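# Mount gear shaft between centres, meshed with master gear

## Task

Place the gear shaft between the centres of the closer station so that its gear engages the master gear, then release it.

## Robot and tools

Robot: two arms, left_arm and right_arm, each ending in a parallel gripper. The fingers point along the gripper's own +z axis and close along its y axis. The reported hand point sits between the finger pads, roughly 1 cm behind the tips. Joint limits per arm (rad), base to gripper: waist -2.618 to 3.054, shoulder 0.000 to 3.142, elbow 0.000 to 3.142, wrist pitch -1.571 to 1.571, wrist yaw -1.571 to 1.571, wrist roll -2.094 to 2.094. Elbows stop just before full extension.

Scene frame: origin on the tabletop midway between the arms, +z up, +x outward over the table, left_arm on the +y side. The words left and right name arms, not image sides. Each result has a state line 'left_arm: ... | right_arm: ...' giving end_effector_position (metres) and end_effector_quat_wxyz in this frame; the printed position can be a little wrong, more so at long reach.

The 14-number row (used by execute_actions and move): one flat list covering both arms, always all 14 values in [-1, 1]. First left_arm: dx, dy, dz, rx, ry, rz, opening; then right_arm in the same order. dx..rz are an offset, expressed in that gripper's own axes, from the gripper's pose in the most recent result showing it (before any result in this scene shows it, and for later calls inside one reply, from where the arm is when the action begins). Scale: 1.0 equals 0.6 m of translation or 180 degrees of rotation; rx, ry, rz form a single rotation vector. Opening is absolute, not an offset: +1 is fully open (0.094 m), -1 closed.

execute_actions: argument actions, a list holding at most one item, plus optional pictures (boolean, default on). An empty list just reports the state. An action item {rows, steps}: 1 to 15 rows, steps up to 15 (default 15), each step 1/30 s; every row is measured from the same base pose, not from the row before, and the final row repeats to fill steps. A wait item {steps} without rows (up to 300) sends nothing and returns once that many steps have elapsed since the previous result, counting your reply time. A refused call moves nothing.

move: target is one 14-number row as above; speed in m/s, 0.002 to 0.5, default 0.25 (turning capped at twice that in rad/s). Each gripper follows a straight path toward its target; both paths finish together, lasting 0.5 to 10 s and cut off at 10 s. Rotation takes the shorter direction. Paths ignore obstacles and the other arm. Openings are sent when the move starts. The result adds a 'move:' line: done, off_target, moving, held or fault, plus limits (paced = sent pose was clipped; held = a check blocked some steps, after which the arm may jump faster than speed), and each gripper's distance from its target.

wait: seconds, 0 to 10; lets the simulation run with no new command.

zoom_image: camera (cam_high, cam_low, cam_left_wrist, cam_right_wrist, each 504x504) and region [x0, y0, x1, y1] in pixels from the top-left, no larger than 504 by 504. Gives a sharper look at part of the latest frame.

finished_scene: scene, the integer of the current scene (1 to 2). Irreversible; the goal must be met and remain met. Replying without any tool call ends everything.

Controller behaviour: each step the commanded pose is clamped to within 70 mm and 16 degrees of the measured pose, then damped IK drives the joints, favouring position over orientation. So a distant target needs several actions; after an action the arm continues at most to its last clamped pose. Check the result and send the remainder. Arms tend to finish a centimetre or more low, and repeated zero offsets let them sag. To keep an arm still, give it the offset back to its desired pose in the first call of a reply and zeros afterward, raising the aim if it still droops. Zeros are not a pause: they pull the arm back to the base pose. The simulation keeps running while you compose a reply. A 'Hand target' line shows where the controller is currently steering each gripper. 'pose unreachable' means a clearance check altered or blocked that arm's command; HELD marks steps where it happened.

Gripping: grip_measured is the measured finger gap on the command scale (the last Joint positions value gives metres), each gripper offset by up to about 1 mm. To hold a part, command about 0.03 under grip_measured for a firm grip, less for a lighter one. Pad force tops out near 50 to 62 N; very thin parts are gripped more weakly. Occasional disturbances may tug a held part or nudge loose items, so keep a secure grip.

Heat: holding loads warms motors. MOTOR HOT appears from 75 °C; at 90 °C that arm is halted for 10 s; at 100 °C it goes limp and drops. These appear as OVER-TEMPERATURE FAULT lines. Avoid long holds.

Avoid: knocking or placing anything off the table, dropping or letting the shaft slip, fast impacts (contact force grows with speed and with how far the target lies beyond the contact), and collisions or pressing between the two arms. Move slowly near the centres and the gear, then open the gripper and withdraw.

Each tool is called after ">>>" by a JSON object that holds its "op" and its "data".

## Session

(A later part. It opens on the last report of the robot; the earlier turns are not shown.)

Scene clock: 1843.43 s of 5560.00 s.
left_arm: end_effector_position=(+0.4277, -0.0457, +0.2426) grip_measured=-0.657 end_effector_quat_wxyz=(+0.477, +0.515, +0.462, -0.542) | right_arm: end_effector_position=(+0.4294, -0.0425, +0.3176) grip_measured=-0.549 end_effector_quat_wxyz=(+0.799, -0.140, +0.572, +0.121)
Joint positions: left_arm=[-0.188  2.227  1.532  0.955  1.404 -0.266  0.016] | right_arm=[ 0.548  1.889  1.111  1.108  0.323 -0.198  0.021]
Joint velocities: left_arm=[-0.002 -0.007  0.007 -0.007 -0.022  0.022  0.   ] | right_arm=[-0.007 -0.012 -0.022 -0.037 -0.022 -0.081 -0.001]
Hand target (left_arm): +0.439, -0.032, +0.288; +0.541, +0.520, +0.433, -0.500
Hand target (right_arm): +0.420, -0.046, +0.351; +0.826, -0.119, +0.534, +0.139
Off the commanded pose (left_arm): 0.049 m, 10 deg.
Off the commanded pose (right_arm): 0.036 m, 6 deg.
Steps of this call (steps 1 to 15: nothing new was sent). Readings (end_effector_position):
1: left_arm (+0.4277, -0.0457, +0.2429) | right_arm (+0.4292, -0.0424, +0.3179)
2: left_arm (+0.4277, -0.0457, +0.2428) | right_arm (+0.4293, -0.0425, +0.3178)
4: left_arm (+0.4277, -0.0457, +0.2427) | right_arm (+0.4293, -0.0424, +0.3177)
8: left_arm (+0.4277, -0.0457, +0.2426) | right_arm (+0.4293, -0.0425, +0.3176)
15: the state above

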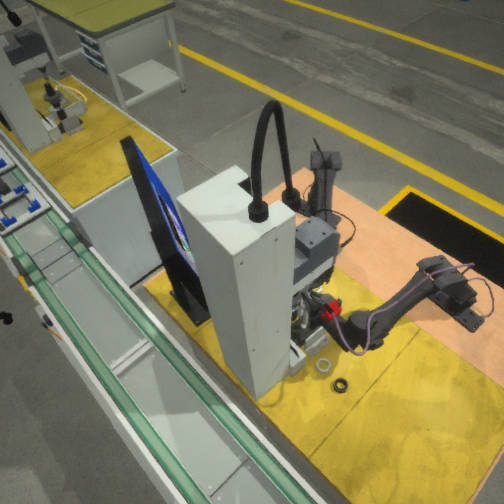

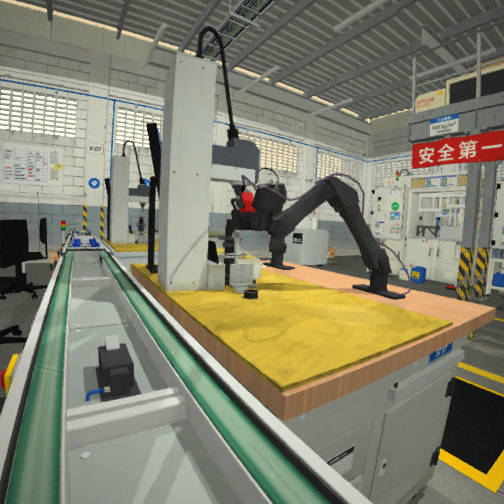

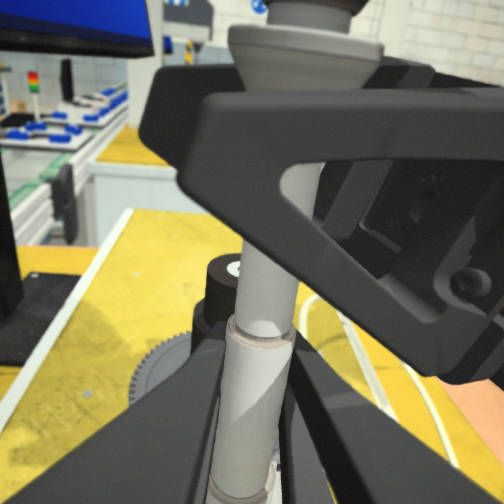

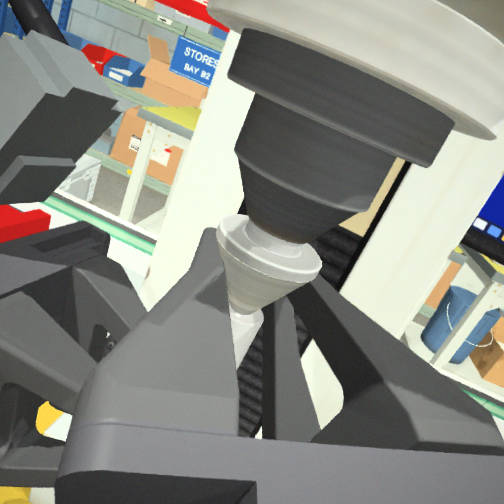

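>>> {"op": "execute_actions", "data": {"actions": [{"rows": [[-0.076,0.0235,-0.018,-0.022,-0.013,0.046,-0.70,-0.059,-0.003,0.002,0.004,-0.032,0.011,-0.55],[-0.076,0.0235,-0.016,-0.022,-0.013,0.046,-0.70,-0.059,-0.003,0.002,0.004,-0.032,0.011,-0.55],[-0.076,0.0235,-0.014,-0.022,-0.013,0.046,-0.70,-0.059,-0.003,0.002,0.004,-0.032,0.011,-0.55],[-0.076,0.0235,-0.012,-0.022,-0.013,0.046,-0.70,-0.059,-0.003,0.002,0.004,-0.032,0.011,-0.55],[-0.076,0.0235,-0.010,-0.022,-0.0125,0.046,-0.70,-0.059,-0.003,0.002,0.004,-0.032,0.011,-0.55],[-0.076,0.0235,-0.008,-0.022,-0.0125,0.046,-0.70,-0.059,-0.003,0.002,0.004,-0.032,0.011,-0.55],[-0.076,0.0235,-0.006,-0.022,-0.012,0.046,-0.70,-0.059,-0.003,0.002,0.004,-0.032,0.011,-0.55],[-0.076,0.0235,-0.004,-0.022,-0.012,0.046,-0.70,-0.059,-0.003,0.002,0.004,-0.032,0.011,-0.55],[-0.076,0.0235,-0.002,-0.022,-0.0115,0.046,-0.70,-0.059,-0.003,0.002,0.004,-0.032,0.011,-0.55],[-0.076,0.0235,0.000,-0.022,-0.0115,0.046,-0.70,-0.059,-0.003,0.002,0.004,-0.032,0.011,-0.55],[-0.076,0.0235,0.002,-0.022,-0.011,0.046,-0.70,-0.059,-0.003,0.002,0.004,-0.032,0.011,-0.55],[-0.076,0.0235,0.004,-0.022,-0.011,0.046,-0.70,-0.059,-0.003,0.002,0.004,-0.032,0.011,-0.55]], "steps": 15}], "pictures": false}}

>>> {"op": "execute_actions", "data": {"actions": [{"steps": 15}]}}

>>> {"op": "zoom_image", "data": {"camera": "cam_high", "region": [288, 295, 328, 345]}}

Scene clock: 1865.73 s of 5560.00 s.
left_arm: end_effector_position=(+0.4283, -0.0459, +0.2403) grip_measured=-0.657 end_effector_quat_wxyz=(+0.478, +0.518, +0.461, -0.539) | right_arm: end_effector_position=(+0.4297, -0.0424, +0.3157) grip_measured=-0.549 end_effector_quat_wxyz=(+0.797, -0.140, +0.575, +0.118)
Joint positions: left_arm=[-0.188  2.227  1.532  0.931  1.404 -0.235  0.016] | right_arm=[ 0.549  1.889  1.111  1.1    0.329 -0.198  0.021]
Joint velocities: left_arm=[ 0.002 -0.017  0.037 -0.066 -0.037  0.066  0.   ] | right_arm=[-0.007 -0.002 -0.002 -0.007  0.037 -0.051  0.   ]
Hand target (left_arm): +0.436, -0.045, +0.289; +0.540, +0.520, +0.432, -0.501
Hand target (right_arm): +0.419, -0.046, +0.351; +0.825, -0.118, +0.535, +0.137
Off the commanded pose (left_arm): 0.050 m, 9 deg.
Off the commanded pose (right_arm): 0.037 m, 7 deg.
Steps of this call (steps 1 to 90: nothing new was sent; then 18.80 s passed at rest; steps 91 to 105: all 15 steps of this action). Readings (end_effector_position):
91: left_arm (+0.4277, -0.0457, +0.2426) | right_arm (+0.4294, -0.0426, +0.3175)
92: left_arm (+0.4277, -0.0457, +0.2426) | right_arm (+0.4293, -0.0425, +0.3175)
94: left_arm (+0.4278, -0.0457, +0.2425) | right_arm (+0.4293, -0.0425, +0.3174)
98: left_arm (+0.4279, -0.0458, +0.2419) | right_arm (+0.4294, -0.0425, +0.3170)
105: the state above

Scene clock: 1866.23 s of 5560.00 s.
left_arm: end_effector_position=(+0.4284, -0.0459, +0.2397) grip_measured=-0.657 end_effector_quat_wxyz=(+0.479, +0.519, +0.460, -0.538) | right_arm: end_effector_position=(+0.4299, -0.0424, +0.3152) grip_measured=-0.549 end_effector_quat_wxyz=(+0.797, -0.140, +0.576, +0.118)
Joint positions: left_arm=[-0.188  2.227  1.532  0.926  1.404 -0.226  0.016] | right_arm=[ 0.549  1.889  1.111  1.098  0.33  -0.198  0.021]
Joint velocities: left_arm=[ 0.002 -0.007  0.007  0.051 -0.037 -0.066  0.   ] | right_arm=[ 0.007 -0.022 -0.012 -0.051 -0.022  0.037  0.001]
Hand target (left_arm): +0.436, -0.045, +0.289; +0.540, +0.520, +0.432, -0.501
Hand target (right_arm): +0.420, -0.046, +0.351; +0.825, -0.118, +0.535, +0.137
Off the commanded pose (left_arm): 0.050 m, 9 deg.
Off the commanded pose (right_arm): 0.038 m, 7 deg.
Steps of this call (steps 1 to 15: nothing new was sent). Readings (end_effector_position):
1: left_arm (+0.4283, -0.0459, +0.2402) | right_arm (+0.4298, -0.0424, +0.3156)
2: left_arm (+0.4283, -0.0459, +0.2401) | right_arm (+0.4298, -0.0424, +0.3155)
4: left_arm (+0.4284, -0.0459, +0.2399) | right_arm (+0.4299, -0.0424, +0.3153)
8: left_arm (+0.4284, -0.0459, +0.2398) | right_arm (+0.4299, -0.0425, +0.3153)
15: the state above

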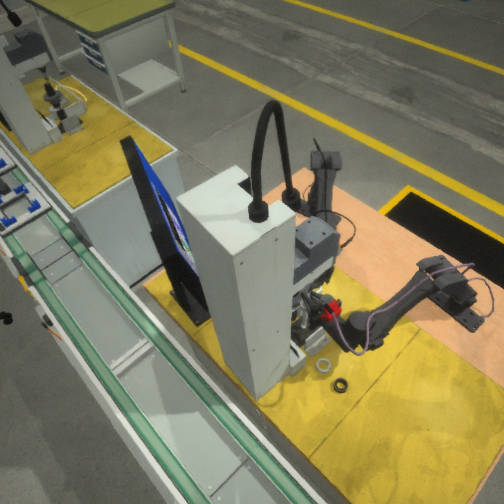

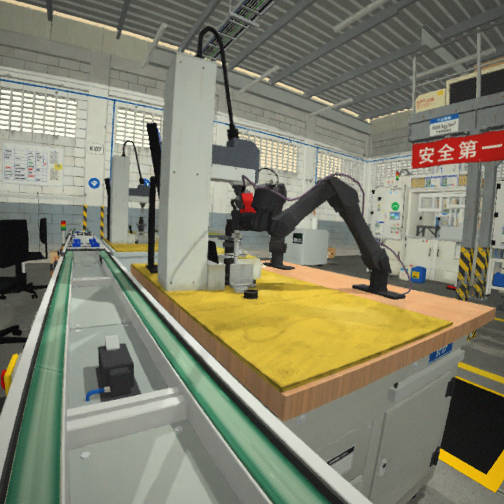

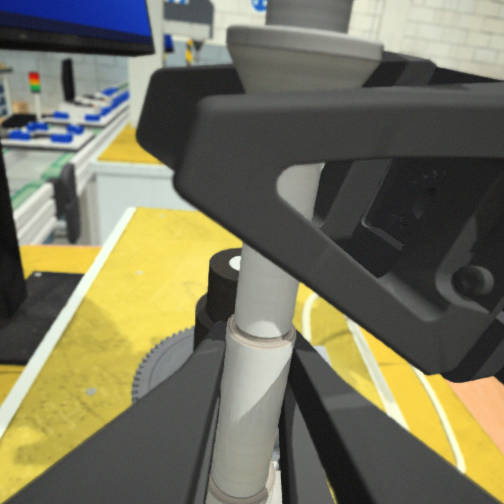

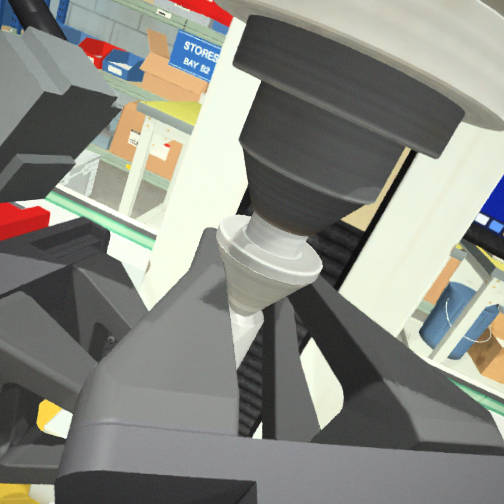

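Region (288, 295, 328, 345) of cam_high's 504x504 image, scaled by 10.080, with more detail than that image has; it fills the left 403 columns of this view, and the rest is white.

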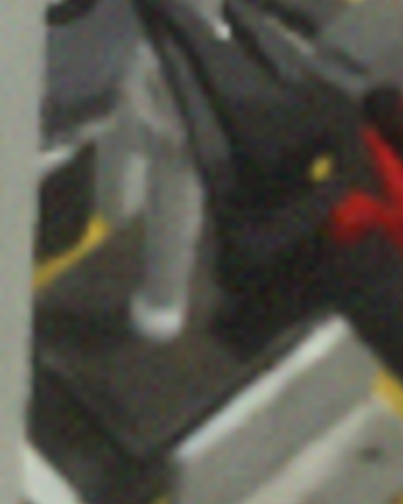

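>>> {"op": "execute_actions", "data": {"actions": [{"rows": [[-0.081,0.0225,0.005,-0.021,-0.012,0.042,-0.70,-0.062,-0.003,0.002,0.005,-0.034,0.012,-0.55],[-0.081,0.0225,0.006,-0.021,-0.012,0.042,-0.70,-0.062,-0.003,0.002,0.005,-0.034,0.012,-0.55],[-0.081,0.0225,0.007,-0.021,-0.012,0.042,-0.70,-0.062,-0.003,0.002,0.005,-0.034,0.012,-0.55],[-0.081,0.0225,0.008,-0.021,-0.012,0.042,-0.70,-0.061,-0.003,0.002,0.005,-0.033,0.012,-0.55],[-0.081,0.0225,0.009,-0.021,-0.012,0.042,-0.70,-0.061,-0.003,0.002,0.005,-0.033,0.012,-0.55],[-0.081,0.0225,0.010,-0.021,-0.012,0.042,-0.70,-0.061,-0.003,0.002,0.005,-0.033,0.012,-0.55],[-0.081,0.0225,0.011,-0.021,-0.012,0.042,-0.70,-0.060,-0.003,0.002,0.005,-0.032,0.012,-0.55],[-0.081,0.0225,0.012,-0.021,-0.0115,0.042,-0.70,-0.060,-0.003,0.002,0.005,-0.032,0.012,-0.55],[-0.081,0.0225,0.013,-0.021,-0.0115,0.042,-0.70,-0.060,-0.003,0.002,0.005,-0.032,0.012,-0.55],[-0.081,0.0225,0.014,-0.021,-0.011,0.042,-0.70,-0.060,-0.003,0.002,0.005,-0.032,0.012,-0.55],[-0.081,0.0225,0.015,-0.021,-0.011,0.042,-0.70,-0.060,-0.003,0.002,0.005,-0.032,0.012,-0.55],[-0.081,0.0225,0.016,-0.021,-0.011,0.042,-0.70,-0.060,-0.003,0.002,0.005,-0.032,0.012,-0.55]], "steps": 15}], "pictures": false}}

>>> {"op": "execute_actions", "data": {"actions": [{"steps": 15}]}}

>>> {"op": "zoom_image", "data": {"camera": "cam_high", "region": [288, 295, 328, 345]}}

Scene clock: 1879.10 s of 5560.00 s.
left_arm: end_effector_position=(+0.4287, -0.0462, +0.2388) grip_measured=-0.657 end_effector_quat_wxyz=(+0.478, +0.522, +0.459, -0.537) | right_arm: end_effector_position=(+0.4300, -0.0425, +0.3139) grip_measured=-0.549 end_effector_quat_wxyz=(+0.795, -0.138, +0.579, +0.115)
Joint positions: left_arm=[-0.188  2.227  1.537  0.9    1.407 -0.202  0.016] | right_arm=[ 0.552  1.889  1.111  1.093  0.339 -0.198  0.021]
Joint velocities: left_arm=[-0.007  0.012  0.007 -0.051  0.037  0.037  0.   ] | right_arm=[-0.002 -0.012 -0.012 -0.081 -0.007  0.037 -0.001]
Hand target (left_arm): +0.434, -0.052, +0.289; +0.538, +0.521, +0.432, -0.502
Hand target (right_arm): +0.420, -0.046, +0.349; +0.823, -0.116, +0.540, +0.135
Off the commanded pose (left_arm): 0.052 m, 9 deg.
Off the commanded pose (right_arm): 0.037 m, 7 deg.
MOTOR HOT: a motor of the left arm reached 75 °C. Now the hottest motor of the left arm, joint 2 (shoulder), reports 75 °C. The controller's stop level is 90 °C. To cool a motor, set the load down, stop pushing, or move to a pose that needs little force.
Steps of this call (steps 1 to 90: nothing new was sent; then 9.37 s passed at rest; steps 91 to 105: all 15 steps of this action). Readings (end_effector_position):
91: left_arm (+0.4284, -0.0459, +0.2397) | right_arm (+0.4298, -0.0422, +0.3151)
92: left_arm (+0.4285, -0.0460, +0.2395) | right_arm (+0.4299, -0.0424, +0.3149)
94: left_arm (+0.4285, -0.0460, +0.2393) | right_arm (+0.4298, -0.0423, +0.3146)
98: left_arm (+0.4286, -0.0460, +0.2389) | right_arm (+0.4300, -0.0424, +0.3141)
105: the state above

Scene clock: 1879.60 s of 5560.00 s.
left_arm: end_effector_position=(+0.4289, -0.0462, +0.2387) grip_measured=-0.657 end_effector_quat_wxyz=(+0.478, +0.522, +0.459, -0.536) | right_arm: end_effector_position=(+0.4300, -0.0425, +0.3139) grip_measured=-0.549 end_effector_quat_wxyz=(+0.795, -0.138, +0.579, +0.115)
Joint positions: left_arm=[-0.188  2.227  1.538  0.895  1.408 -0.195  0.016] | right_arm=[ 0.552  1.889  1.111  1.093  0.339 -0.198  0.021]
Joint velocities: left_arm=[-0.012 -0.017  0.017 -0.022  0.037  0.007 -0.001] | right_arm=[ 0.002 -0.022  0.002 -0.037  0.007  0.051 -0.001]
Hand target (left_arm): +0.434, -0.052, +0.289; +0.538, +0.521, +0.432, -0.502
Hand target (right_arm): +0.420, -0.046, +0.349; +0.823, -0.116, +0.540, +0.135
Off the commanded pose (left_arm): 0.052 m, 8 deg.
Off the commanded pose (right_arm): 0.037 m, 7 deg.
MOTOR HOT: still on. Now the hottest motor of the left arm, joint 2 (shoulder), reports 75 °C; the controller's stop level is 90 °C.
Steps of this call (steps 1 to 15: nothing new was sent). Readings (end_effector_position):
1: left_arm (+0.4288, -0.0462, +0.2388) | right_arm (+0.4300, -0.0425, +0.3139)
2: left_arm (+0.4288, -0.0462, +0.2387) | right_arm (+0.4300, -0.0425, +0.3139)
4: left_arm (+0.4288, -0.0462, +0.2387) | right_arm (+0.4300, -0.0425, +0.3139)
8: left_arm (+0.4289, -0.0462, +0.2387) | right_arm (+0.4300, -0.0425, +0.3139)
15: the state above

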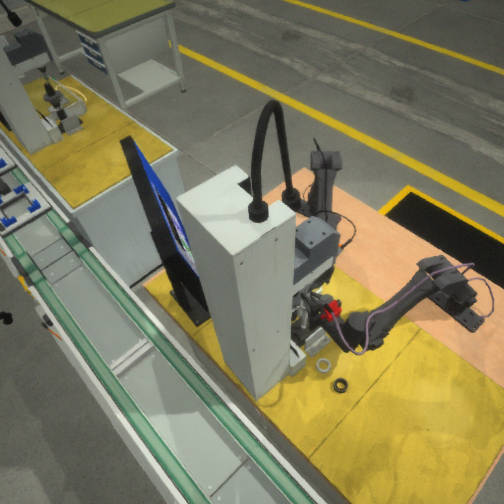

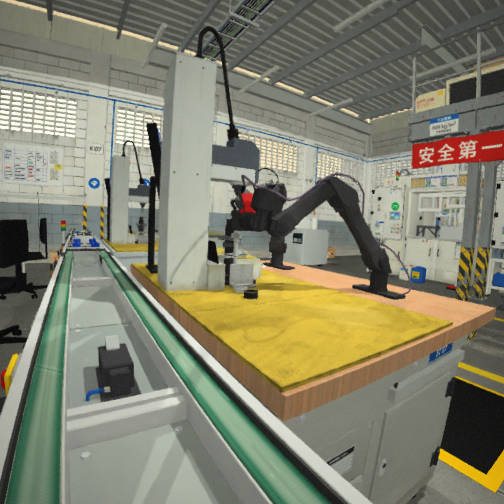

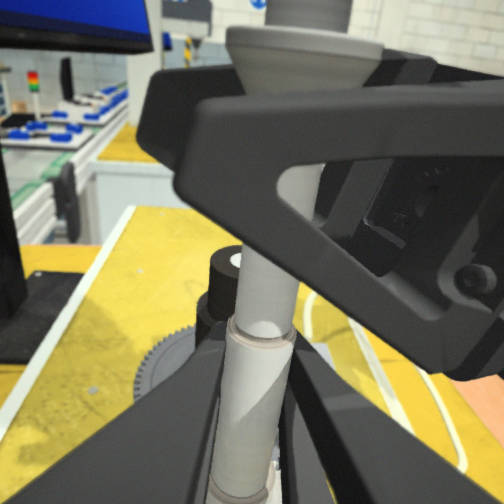

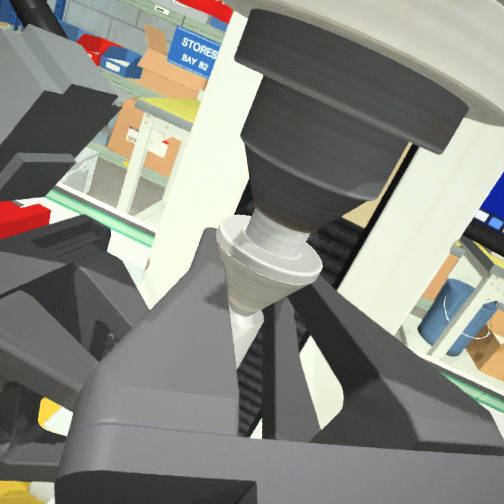

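Region (288, 295, 328, 345) of cam_high's 504x504 image, scaled by 10.080, with more detail than that image has; it fills the left 403 columns of this view, and the rest is white.

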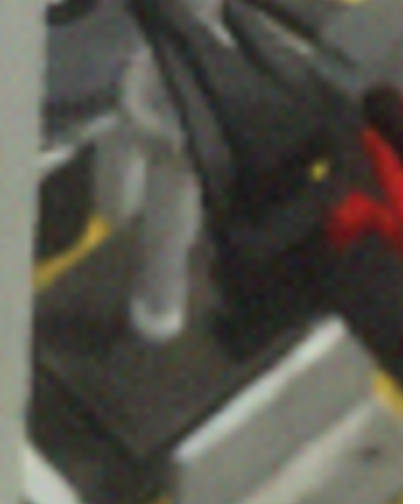

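>>> {"op": "execute_actions", "data": {"actions": [{"rows": [[-0.081,0.022,0.016,-0.022,-0.012,0.040,-0.70,-0.061,-0.003,0.002,0.006,-0.033,0.012,-0.55],[-0.0795,0.022,0.016,-0.022,-0.012,0.040,-0.70,-0.060,-0.003,0.002,0.006,-0.033,0.012,-0.55],[-0.078,0.022,0.016,-0.022,-0.012,0.040,-0.70,-0.059,-0.003,0.002,0.006,-0.032,0.012,-0.55],[-0.0765,0.022,0.016,-0.022,-0.012,0.040,-0.70,-0.058,-0.003,0.001,0.006,-0.032,0.012,-0.55],[-0.075,0.022,0.016,-0.022,-0.012,0.040,-0.70,-0.057,-0.003,0.001,0.006,-0.031,0.012,-0.55],[-0.0735,0.022,0.016,-0.022,-0.012,0.040,-0.70,-0.056,-0.003,0.001,0.006,-0.031,0.012,-0.55],[-0.072,0.022,0.016,-0.022,-0.012,0.040,-0.70,-0.055,-0.003,0.000,0.006,-0.030,0.012,-0.55],[-0.0705,0.022,0.016,-0.022,-0.012,0.040,-0.70,-0.054,-0.003,0.000,0.006,-0.030,0.012,-0.55],[-0.069,0.022,0.016,-0.022,-0.012,0.040,-0.70,-0.053,-0.003,0.000,0.006,-0.030,0.012,-0.55],[-0.0675,0.022,0.016,-0.022,-0.012,0.040,-0.70,-0.052,-0.003,0.000,0.006,-0.030,0.012,-0.55],[-0.066,0.022,0.016,-0.022,-0.012,0.040,-0.70,-0.052,-0.003,0.000,0.006,-0.030,0.012,-0.55]], "steps": 15}], "pictures": false}}

>>> {"op": "execute_actions", "data": {"actions": [{"steps": 15}]}}

>>> {"op": "zoom_image", "data": {"camera": "cam_high", "region": [288, 295, 328, 345]}}

Scene clock: 1891.73 s of 5560.00 s.
left_arm: end_effector_position=(+0.4292, -0.0463, +0.2383) grip_measured=-0.657 end_effector_quat_wxyz=(+0.481, +0.524, +0.457, -0.534) | right_arm: end_effector_position=(+0.4298, -0.0424, +0.3132) grip_measured=-0.549 end_effector_quat_wxyz=(+0.795, -0.137, +0.580, +0.114)
Joint positions: left_arm=[-0.188  2.227  1.538  0.891  1.406 -0.183  0.016] | right_arm=[ 0.555  1.889  1.111  1.09   0.347 -0.198  0.021]
Joint velocities: left_arm=[ 0.012 -0.017  0.012 -0.022 -0.037  0.051 -0.   ] | right_arm=[ 0.002 -0.007 -0.007  0.022  0.007  0.022 -0.001]
Hand target (left_arm): +0.436, -0.053, +0.280; +0.537, +0.523, +0.433, -0.501
Hand target (right_arm): +0.421, -0.046, +0.343; +0.820, -0.114, +0.545, +0.131
Off the commanded pose (left_arm): 0.043 m, 8 deg.
Off the commanded pose (right_arm): 0.032 m, 6 deg.
MOTOR HOT: still on. Now the hottest motor of the left arm, joint 2 (shoulder), reports 76 °C; the controller's stop level is 90 °C.
Steps of this call (steps 1 to 90: nothing new was sent; then 8.63 s passed at rest; steps 91 to 105: all 15 steps of this action). Readings (end_effector_position):
91: left_arm (+0.4289, -0.0462, +0.2386) | right_arm (+0.4298, -0.0423, +0.3139)
92: left_arm (+0.4289, -0.0462, +0.2386) | right_arm (+0.4299, -0.0425, +0.3137)
94: left_arm (+0.4289, -0.0462, +0.2385) | right_arm (+0.4298, -0.0425, +0.3135)
98: left_arm (+0.4290, -0.0462, +0.2383) | right_arm (+0.4298, -0.0424, +0.3132)
105: the state above

Scene clock: 1892.23 s of 5560.00 s.
left_arm: end_effector_position=(+0.4292, -0.0463, +0.2383) grip_measured=-0.657 end_effector_quat_wxyz=(+0.481, +0.524, +0.457, -0.534) | right_arm: end_effector_position=(+0.4298, -0.0424, +0.3132) grip_measured=-0.549 end_effector_quat_wxyz=(+0.795, -0.137, +0.580, +0.114)
Joint positions: left_arm=[-0.188  2.227  1.538  0.89   1.406 -0.182  0.016] | right_arm=[ 0.555  1.889  1.111  1.09   0.347 -0.198  0.021]
Joint velocities: left_arm=[-0.012  0.002 -0.017 -0.022 -0.022 -0.037 -0.   ] | right_arm=[-0.007 -0.007 -0.017 -0.066 -0.022 -0.066  0.   ]
Hand target (left_arm): +0.436, -0.053, +0.280; +0.537, +0.523, +0.433, -0.501
Hand target (right_arm): +0.421, -0.046, +0.343; +0.820, -0.114, +0.545, +0.131
Off the commanded pose (left_arm): 0.043 m, 8 deg.
Off the commanded pose (right_arm): 0.032 m, 6 deg.
MOTOR HOT: still on. Now the hottest motor of the left arm, joint 2 (shoulder), reports 76 °C; the controller's stop level is 90 °C.
Steps of this call (steps 1 to 15: nothing new was sent). Readings (end_effector_position):
1: left_arm (+0.4292, -0.0463, +0.2383) | right_arm (+0.4298, -0.0424, +0.3132)
2: left_arm (+0.4292, -0.0463, +0.2383) | right_arm (+0.4298, -0.0424, +0.3132)
4: left_arm (+0.4292, -0.0463, +0.2383) | right_arm (+0.4298, -0.0424, +0.3132)
8: left_arm (+0.4292, -0.0463, +0.2383) | right_arm (+0.4298, -0.0424, +0.3132)
15: the state above

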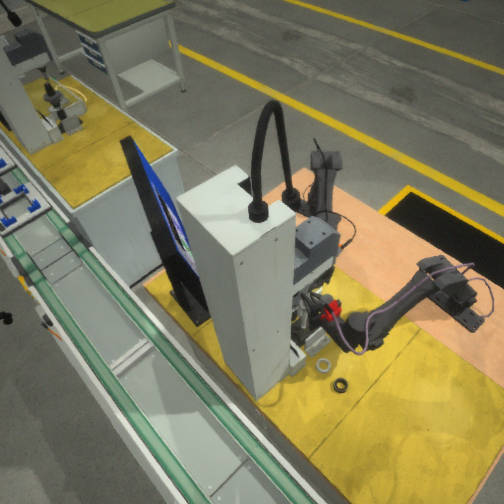

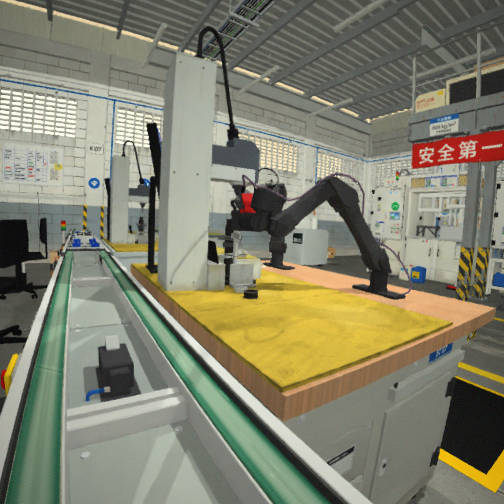

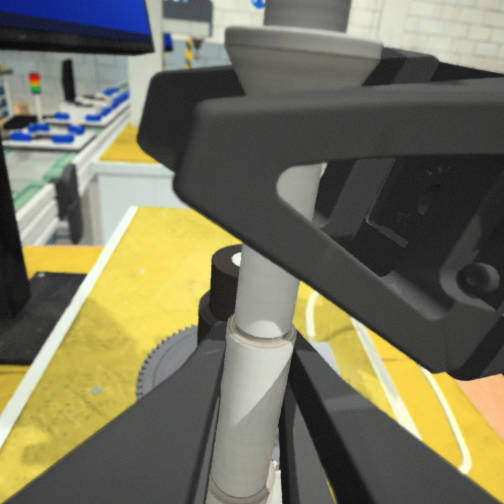

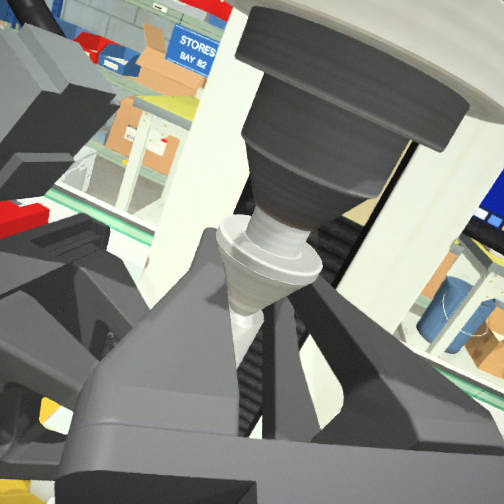

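Region (288, 295, 328, 345) of cam_high's 504x504 image, scaled by 10.080, with more detail than that image has; it fills the left 403 columns of this view, and the rest is white.

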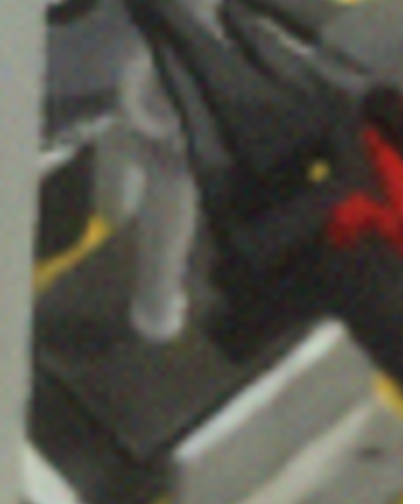

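>>> {"op": "execute_actions", "data": {"actions": [{"rows": [[-0.067,0.021,0.018,-0.021,-0.0125,0.037,-0.70,-0.053,-0.003,0.000,0.004,-0.031,0.012,-0.55],[-0.067,0.021,0.020,-0.021,-0.013,0.0365,-0.70,-0.053,-0.003,0.000,0.004,-0.031,0.012,-0.55],[-0.067,0.021,0.022,-0.020,-0.0135,0.036,-0.70,-0.053,-0.003,0.000,0.004,-0.031,0.012,-0.55],[-0.067,0.021,0.024,-0.020,-0.014,0.0355,-0.70,-0.053,-0.003,0.000,0.004,-0.031,0.012,-0.55],[-0.067,0.021,0.026,-0.019,-0.0145,0.035,-0.70,-0.053,-0.003,0.000,0.004,-0.031,0.012,-0.55],[-0.067,0.021,0.028,-0.019,-0.015,0.0345,-0.70,-0.053,-0.003,0.000,0.004,-0.031,0.012,-0.55],[-0.067,0.021,0.030,-0.018,-0.0155,0.034,-0.70,-0.053,-0.003,0.000,0.004,-0.031,0.012,-0.55],[-0.067,0.021,0.032,-0.018,-0.016,0.0335,-0.70,-0.053,-0.003,0.000,0.004,-0.031,0.012,-0.55],[-0.067,0.021,0.034,-0.017,-0.0165,0.033,-0.70,-0.053,-0.003,0.000,0.004,-0.031,0.012,-0.55],[-0.067,0.021,0.036,-0.017,-0.017,0.033,-0.70,-0.053,-0.003,0.000,0.004,-0.031,0.012,-0.55]], "steps": 15}], "pictures": false}}

>>> {"op": "execute_actions", "data": {"actions": [{"steps": 15}]}}

>>> {"op": "zoom_image", "data": {"camera": "cam_high", "region": [288, 295, 328, 345]}}

Scene clock: 1907.20 s of 5560.00 s.
left_arm: end_effector_position=(+0.4289, -0.0468, +0.2384) grip_measured=-0.657 end_effector_quat_wxyz=(+0.480, +0.523, +0.457, -0.536) | right_arm: end_effector_position=(+0.4298, -0.0424, +0.3132) grip_measured=-0.549 end_effector_quat_wxyz=(+0.795, -0.137, +0.580, +0.114)
Joint positions: left_arm=[-0.19   2.231  1.538  0.911  1.406 -0.203  0.016] | right_arm=[ 0.555  1.889  1.111  1.09   0.347 -0.198  0.021]
Joint velocities: left_arm=[-0.012  0.012 -0.002  0.095 -0.066 -0.066  0.   ] | right_arm=[-0.002 -0.007 -0.007  0.007 -0.081 -0.007 -0.   ]
Hand target (left_arm): +0.432, -0.064, +0.281; +0.533, +0.519, +0.430, -0.511
Hand target (right_arm): +0.421, -0.046, +0.343; +0.820, -0.115, +0.545, +0.131
Off the commanded pose (left_arm): 0.047 m, 8 deg.
Off the commanded pose (right_arm): 0.032 m, 6 deg.
MOTOR HOT: still on. Now the hottest motor of the left arm, joint 2 (shoulder), reports 75 °C; the controller's stop level is 90 °C.
Steps of this call (steps 1 to 90: nothing new was sent; then 11.47 s passed at rest; steps 91 to 105: all 15 steps of this action). Readings (end_effector_position):
91: left_arm (+0.4292, -0.0463, +0.2383) | right_arm (+0.4298, -0.0424, +0.3132)
92: left_arm (+0.4292, -0.0463, +0.2383) | right_arm (+0.4298, -0.0424, +0.3132)
94: left_arm (+0.4292, -0.0464, +0.2383) | right_arm (+0.4298, -0.0424, +0.3132)
98: left_arm (+0.4290, -0.0466, +0.2386) | right_arm (+0.4298, -0.0424, +0.3132)
105: the state above

Scene clock: 1907.70 s of 5560.00 s.
left_arm: end_effector_position=(+0.4289, -0.0468, +0.2386) grip_measured=-0.657 end_effector_quat_wxyz=(+0.481, +0.523, +0.457, -0.536) | right_arm: end_effector_position=(+0.4298, -0.0424, +0.3132) grip_measured=-0.549 end_effector_quat_wxyz=(+0.795, -0.137, +0.580, +0.114)
Joint positions: left_arm=[-0.19   2.232  1.538  0.918  1.406 -0.208  0.016] | right_arm=[ 0.555  1.889  1.111  1.09   0.347 -0.198  0.021]
Joint velocities: left_arm=[-0.002 -0.007  0.007  0.022 -0.051  0.051 -0.   ] | right_arm=[-0.007  0.012  0.007  0.081  0.037  0.007 -0.001]
Hand target (left_arm): +0.432, -0.064, +0.281; +0.533, +0.519, +0.430, -0.511
Hand target (right_arm): +0.421, -0.046, +0.343; +0.820, -0.115, +0.545, +0.131
Off the commanded pose (left_arm): 0.047 m, 7 deg.
Off the commanded pose (right_arm): 0.032 m, 6 deg.
MOTOR HOT: still on. Now the hottest motor of the left arm, joint 2 (shoulder), reports 75 °C; the controller's stop level is 90 °C.
Steps of this call (steps 1 to 15: nothing new was sent). Readings (end_effector_position):
1: left_arm (+0.4289, -0.0468, +0.2386) | right_arm (+0.4298, -0.0424, +0.3132)
2: left_arm (+0.4289, -0.0468, +0.2385) | right_arm (+0.4298, -0.0424, +0.3132)
4: left_arm (+0.4289, -0.0468, +0.2385) | right_arm (+0.4298, -0.0424, +0.3132)
8: left_arm (+0.4289, -0.0468, +0.2385) | right_arm (+0.4298, -0.0424, +0.3132)
15: the state above

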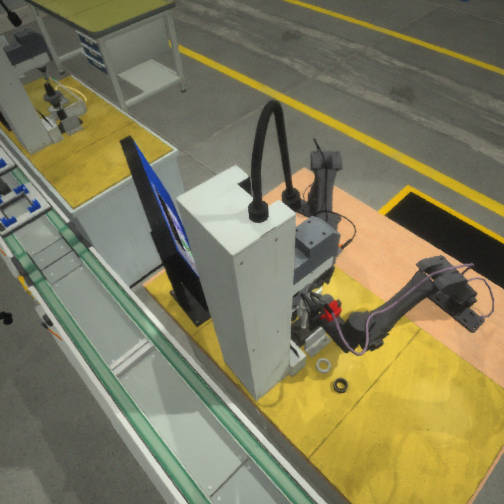

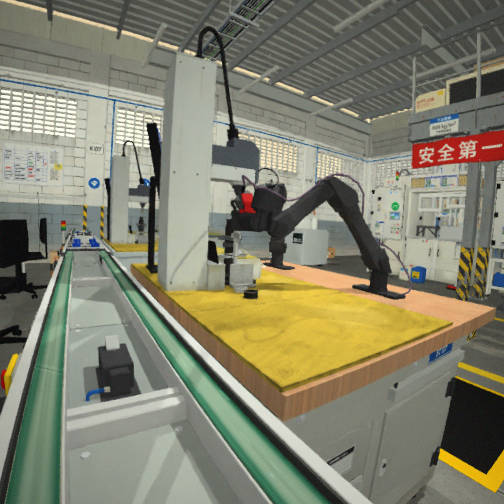

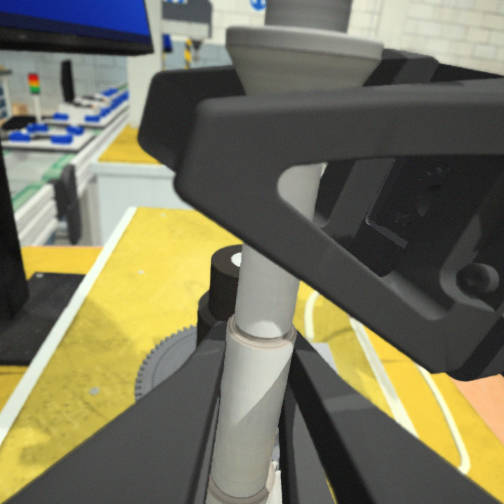

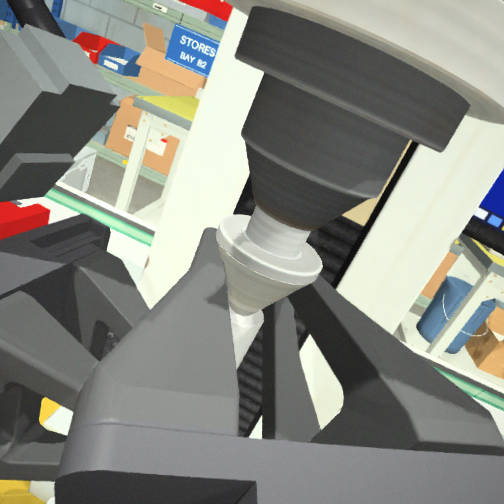

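Region (288, 295, 328, 345) of cam_high's 504x504 image, scaled by 10.080, with more detail than that image has; it fills the left 403 columns of this view, and the rest is white.

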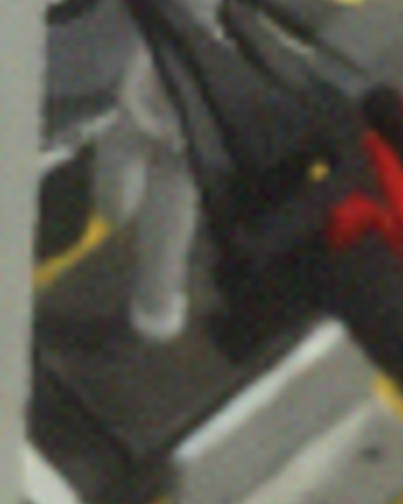

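>>> {"op": "execute_actions", "data": {"actions": [{"rows": [[-0.066,0.0215,0.036,-0.017,-0.0165,0.034,-0.70,-0.053,-0.003,0.000,0.004,-0.031,0.012,-0.55],[-0.0655,0.0215,0.037,-0.017,-0.017,0.0335,-0.70,-0.053,-0.003,0.000,0.004,-0.031,0.012,-0.55],[-0.065,0.0215,0.038,-0.017,-0.0175,0.033,-0.70,-0.053,-0.003,0.000,0.004,-0.031,0.012,-0.55],[-0.0645,0.0215,0.039,-0.016,-0.018,0.0325,-0.70,-0.053,-0.003,0.000,0.004,-0.031,0.012,-0.55],[-0.064,0.0215,0.040,-0.016,-0.0185,0.032,-0.70,-0.053,-0.003,0.000,0.004,-0.031,0.012,-0.55],[-0.063,0.0215,0.041,-0.016,-0.019,0.0315,-0.70,-0.053,-0.003,0.000,0.004,-0.031,0.012,-0.55],[-0.062,0.0215,0.042,-0.015,-0.0195,0.031,-0.70,-0.053,-0.003,0.000,0.004,-0.031,0.012,-0.55],[-0.061,0.0215,0.042,-0.015,-0.020,0.0305,-0.70,-0.053,-0.003,0.000,0.004,-0.031,0.012,-0.55],[-0.060,0.0215,0.042,-0.015,-0.0205,0.030,-0.70,-0.053,-0.003,0.000,0.004,-0.031,0.012,-0.55],[-0.060,0.0215,0.042,-0.015,-0.021,0.030,-0.70,-0.053,-0.003,0.000,0.004,-0.031,0.012,-0.55]], "steps": 15}], "pictures": false}}

>>> {"op": "execute_actions", "data": {"actions": [{"steps": 15}]}}

>>> {"op": "zoom_image", "data": {"camera": "cam_high", "region": [288, 295, 328, 345]}}

Scene clock: 1923.07 s of 5560.00 s.
left_arm: end_effector_position=(+0.4289, -0.0477, +0.2382) grip_measured=-0.657 end_effector_quat_wxyz=(+0.481, +0.523, +0.452, -0.539) | right_arm: end_effector_position=(+0.4299, -0.0425, +0.3131) grip_measured=-0.549 end_effector_quat_wxyz=(+0.795, -0.136, +0.581, +0.114)
Joint positions: left_arm=[-0.191  2.252  1.547  0.988  1.411 -0.264  0.016] | right_arm=[ 0.555  1.889  1.111  1.09   0.347 -0.198  0.021]
Joint velocities: left_arm=[-0.007  0.007  0.007  0.051  0.007 -0.095 -0.001] | right_arm=[-0.017 -0.017 -0.007 -0.022 -0.051 -0.037  0.   ]
Hand target (left_arm): +0.432, -0.068, +0.277; +0.531, +0.514, +0.428, -0.520
Hand target (right_arm): +0.421, -0.046, +0.343; +0.820, -0.115, +0.545, +0.131
Off the commanded pose (left_arm): 0.046 m, 7 deg.
Off the commanded pose (right_arm): 0.032 m, 6 deg.
MOTOR HOT: still on. Now the hottest motor of the left arm, joint 2 (shoulder), reports 74 °C; the controller's stop level is 90 °C.
Steps of this call (steps 1 to 90: nothing new was sent; then 11.87 s passed at rest; steps 91 to 105: all 15 steps of this action). Readings (end_effector_position):
91: left_arm (+0.4289, -0.0468, +0.2387) | right_arm (+0.4298, -0.0424, +0.3132)
92: left_arm (+0.4288, -0.0469, +0.2384) | right_arm (+0.4298, -0.0424, +0.3132)
94: left_arm (+0.4287, -0.0471, +0.2382) | right_arm (+0.4298, -0.0424, +0.3132)
98: left_arm (+0.4288, -0.0476, +0.2382) | right_arm (+0.4299, -0.0425, +0.3131)
105: the state above

Scene clock: 1923.57 s of 5560.00 s.
left_arm: end_effector_position=(+0.4288, -0.0477, +0.2382) grip_measured=-0.657 end_effector_quat_wxyz=(+0.481, +0.523, +0.451, -0.540) | right_arm: end_effector_position=(+0.4299, -0.0425, +0.3131) grip_measured=-0.549 end_effector_quat_wxyz=(+0.795, -0.136, +0.581, +0.114)
Joint positions: left_arm=[-0.191  2.255  1.547  1.002  1.411 -0.275  0.016] | right_arm=[ 0.555  1.889  1.111  1.09   0.347 -0.198  0.021]
Joint velocities: left_arm=[-0.012 -0.002 -0.002  0.051 -0.037  0.007  0.001] | right_arm=[ 0.002  0.002 -0.012  0.007  0.007 -0.007  0.   ]
Hand target (left_arm): +0.432, -0.068, +0.277; +0.531, +0.514, +0.428, -0.520
Hand target (right_arm): +0.421, -0.046, +0.343; +0.820, -0.115, +0.545, +0.131
Off the commanded pose (left_arm): 0.046 m, 7 deg.
Off the commanded pose (right_arm): 0.032 m, 6 deg.
MOTOR HOT: still on. Now the hottest motor of the left arm, joint 2 (shoulder), reports 74 °C; the controller's stop level is 90 °C.
Steps of this call (steps 1 to 15: nothing new was sent). Readings (end_effector_position):
1: left_arm (+0.4289, -0.0477, +0.2381) | right_arm (+0.4299, -0.0425, +0.3131)
2: left_arm (+0.4288, -0.0477, +0.2382) | right_arm (+0.4299, -0.0425, +0.3131)
4: left_arm (+0.4288, -0.0477, +0.2383) | right_arm (+0.4299, -0.0425, +0.3131)
8: left_arm (+0.4288, -0.0477, +0.2382) | right_arm (+0.4299, -0.0425, +0.3131)
15: the state above

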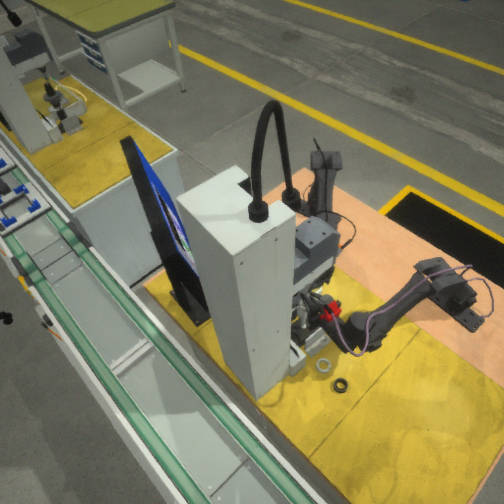

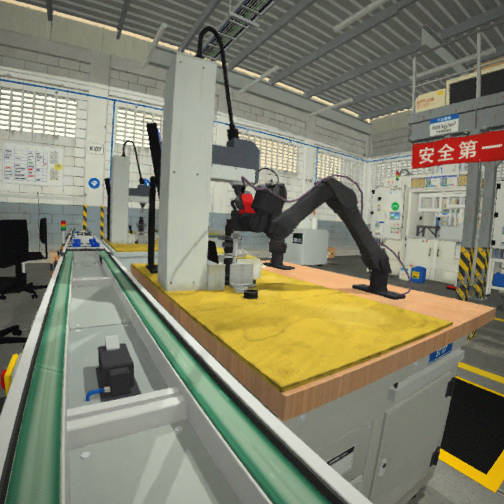

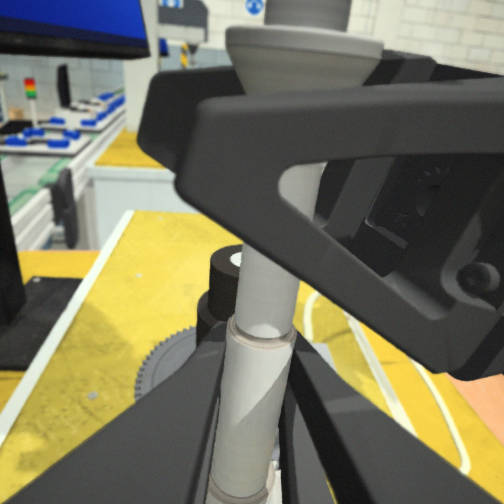

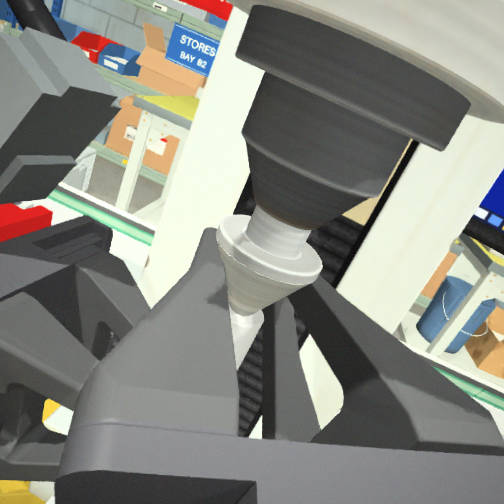

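Region (288, 295, 328, 345) of cam_high's 504x504 image, scaled by 10.080, with more detail than that image has; it fills the left 403 columns of this view, and the rest is white.

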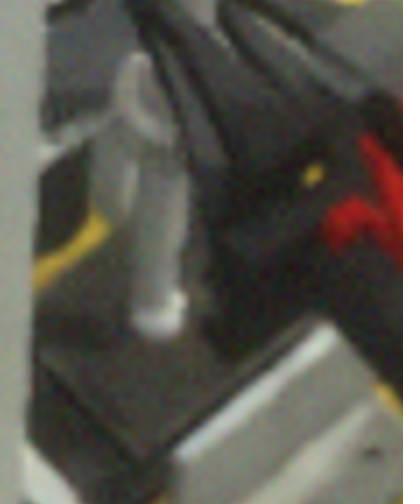

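>>> {"op": "execute_actions", "data": {"actions": [{"rows": [[-0.0605,0.0215,0.039,-0.017,-0.018,0.028,-0.70,-0.053,-0.003,0.000,0.004,-0.031,0.012,-0.55],[-0.0605,0.021,0.038,-0.016,-0.018,0.0275,-0.70,-0.053,-0.003,0.000,0.004,-0.031,0.012,-0.55],[-0.0605,0.0205,0.037,-0.015,-0.018,0.027,-0.70,-0.053,-0.003,0.000,0.004,-0.031,0.012,-0.55],[-0.0605,0.020,0.036,-0.014,-0.018,0.0265,-0.70,-0.053,-0.003,0.000,0.004,-0.031,0.012,-0.55],[-0.0605,0.0195,0.035,-0.013,-0.018,0.026,-0.70,-0.053,-0.003,0.000,0.004,-0.031,0.012,-0.55],[-0.0605,0.019,0.034,-0.012,-0.018,0.0255,-0.70,-0.053,-0.003,0.000,0.004,-0.031,0.012,-0.55],[-0.0605,0.019,0.033,-0.012,-0.018,0.025,-0.70,-0.053,-0.003,0.000,0.004,-0.031,0.012,-0.55],[-0.0605,0.019,0.032,-0.012,-0.018,0.025,-0.70,-0.053,-0.003,0.000,0.004,-0.031,0.012,-0.55]], "steps": 15}], "pictures": false}}

>>> {"op": "execute_actions", "data": {"actions": [{"steps": 12}], "pictures": false}}

Scene clock: 1940.40 s of 5560.00 s.
left_arm: end_effector_position=(+0.4280, -0.0478, +0.2382) grip_measured=-0.657 end_effector_quat_wxyz=(+0.475, +0.524, +0.449, -0.546) | right_arm: end_effector_position=(+0.4299, -0.0425, +0.3130) grip_measured=-0.549 end_effector_quat_wxyz=(+0.794, -0.136, +0.581, +0.114)
Joint positions: left_arm=[-0.191  2.27   1.559  1.047  1.425 -0.326  0.016] | right_arm=[ 0.555  1.889  1.111  1.09   0.348 -0.198  0.021]
Joint velocities: left_arm=[ 0.017  0.002  0.022  0.037 -0.037 -0.066 -0.   ] | right_arm=[-0.012 -0.002  0.007  0.051  0.022  0.037  0.   ]
Hand target (left_arm): +0.432, -0.063, +0.276; +0.523, +0.516, +0.426, -0.528
Hand target (right_arm): +0.421, -0.046, +0.343; +0.820, -0.115, +0.546, +0.131
Off the commanded pose (left_arm): 0.043 m, 7 deg.
Off the commanded pose (right_arm): 0.032 m, 6 deg.
MOTOR HOT: still on. Now the hottest motor of the left arm, joint 2 (shoulder), reports 74 °C; the controller's stop level is 90 °C.
Steps of this call (steps 1 to 90: nothing new was sent; then 13.33 s passed at rest; steps 91 to 105: all 15 steps of this action). Readings (end_effector_position):
91: left_arm (+0.4288, -0.0477, +0.2383) | right_arm (+0.4299, -0.0425, +0.3131)
92: left_arm (+0.4287, -0.0477, +0.2382) | right_arm (+0.4299, -0.0425, +0.3130)
94: left_arm (+0.4287, -0.0477, +0.2383) | right_arm (+0.4299, -0.0425, +0.3130)
98: left_arm (+0.4285, -0.0479, +0.2382) | right_arm (+0.4299, -0.0425, +0.3130)
105: the state above

Scene clock: 1940.80 s of 5560.00 s.
left_arm: end_effector_position=(+0.4279, -0.0478, +0.2381) grip_measured=-0.657 end_effector_quat_wxyz=(+0.474, +0.523, +0.450, -0.547) | right_arm: end_effector_position=(+0.4299, -0.0425, +0.3130) grip_measured=-0.549 end_effector_quat_wxyz=(+0.794, -0.136, +0.581, +0.114)
Joint positions: left_arm=[-0.191  2.271  1.559  1.053  1.425 -0.334  0.016] | right_arm=[ 0.555  1.889  1.111  1.09   0.348 -0.198  0.021]
Joint velocities: left_arm=[-0.002 -0.012  0.002 -0.007 -0.022 -0.022  0.001] | right_arm=[-0.007  0.007 -0.027  0.066  0.022 -0.007 -0.   ]
Hand target (left_arm): +0.432, -0.063, +0.276; +0.523, +0.516, +0.426, -0.528
Hand target (right_arm): +0.421, -0.046, +0.343; +0.820, -0.115, +0.546, +0.131
Off the commanded pose (left_arm): 0.043 m, 7 deg.
Off the commanded pose (right_arm): 0.032 m, 6 deg.
MOTOR HOT: still on. Now the hottest motor of the left arm, joint 2 (shoulder), reports 74 °C; the controller's stop level is 90 °C.
Steps of this call (steps 1 to 12: nothing new was sent). Readings (end_effector_position):
1: left_arm (+0.4280, -0.0478, +0.2382) | right_arm (+0.4299, -0.0425, +0.3130)
2: left_arm (+0.4280, -0.0478, +0.2383) | right_arm (+0.4299, -0.0425, +0.3130)
4: left_arm (+0.4279, -0.0478, +0.2382) | right_arm (+0.4299, -0.0425, +0.3130)
8: left_arm (+0.4279, -0.0478, +0.2383) | right_arm (+0.4299, -0.0425, +0.3130)
12: the state above


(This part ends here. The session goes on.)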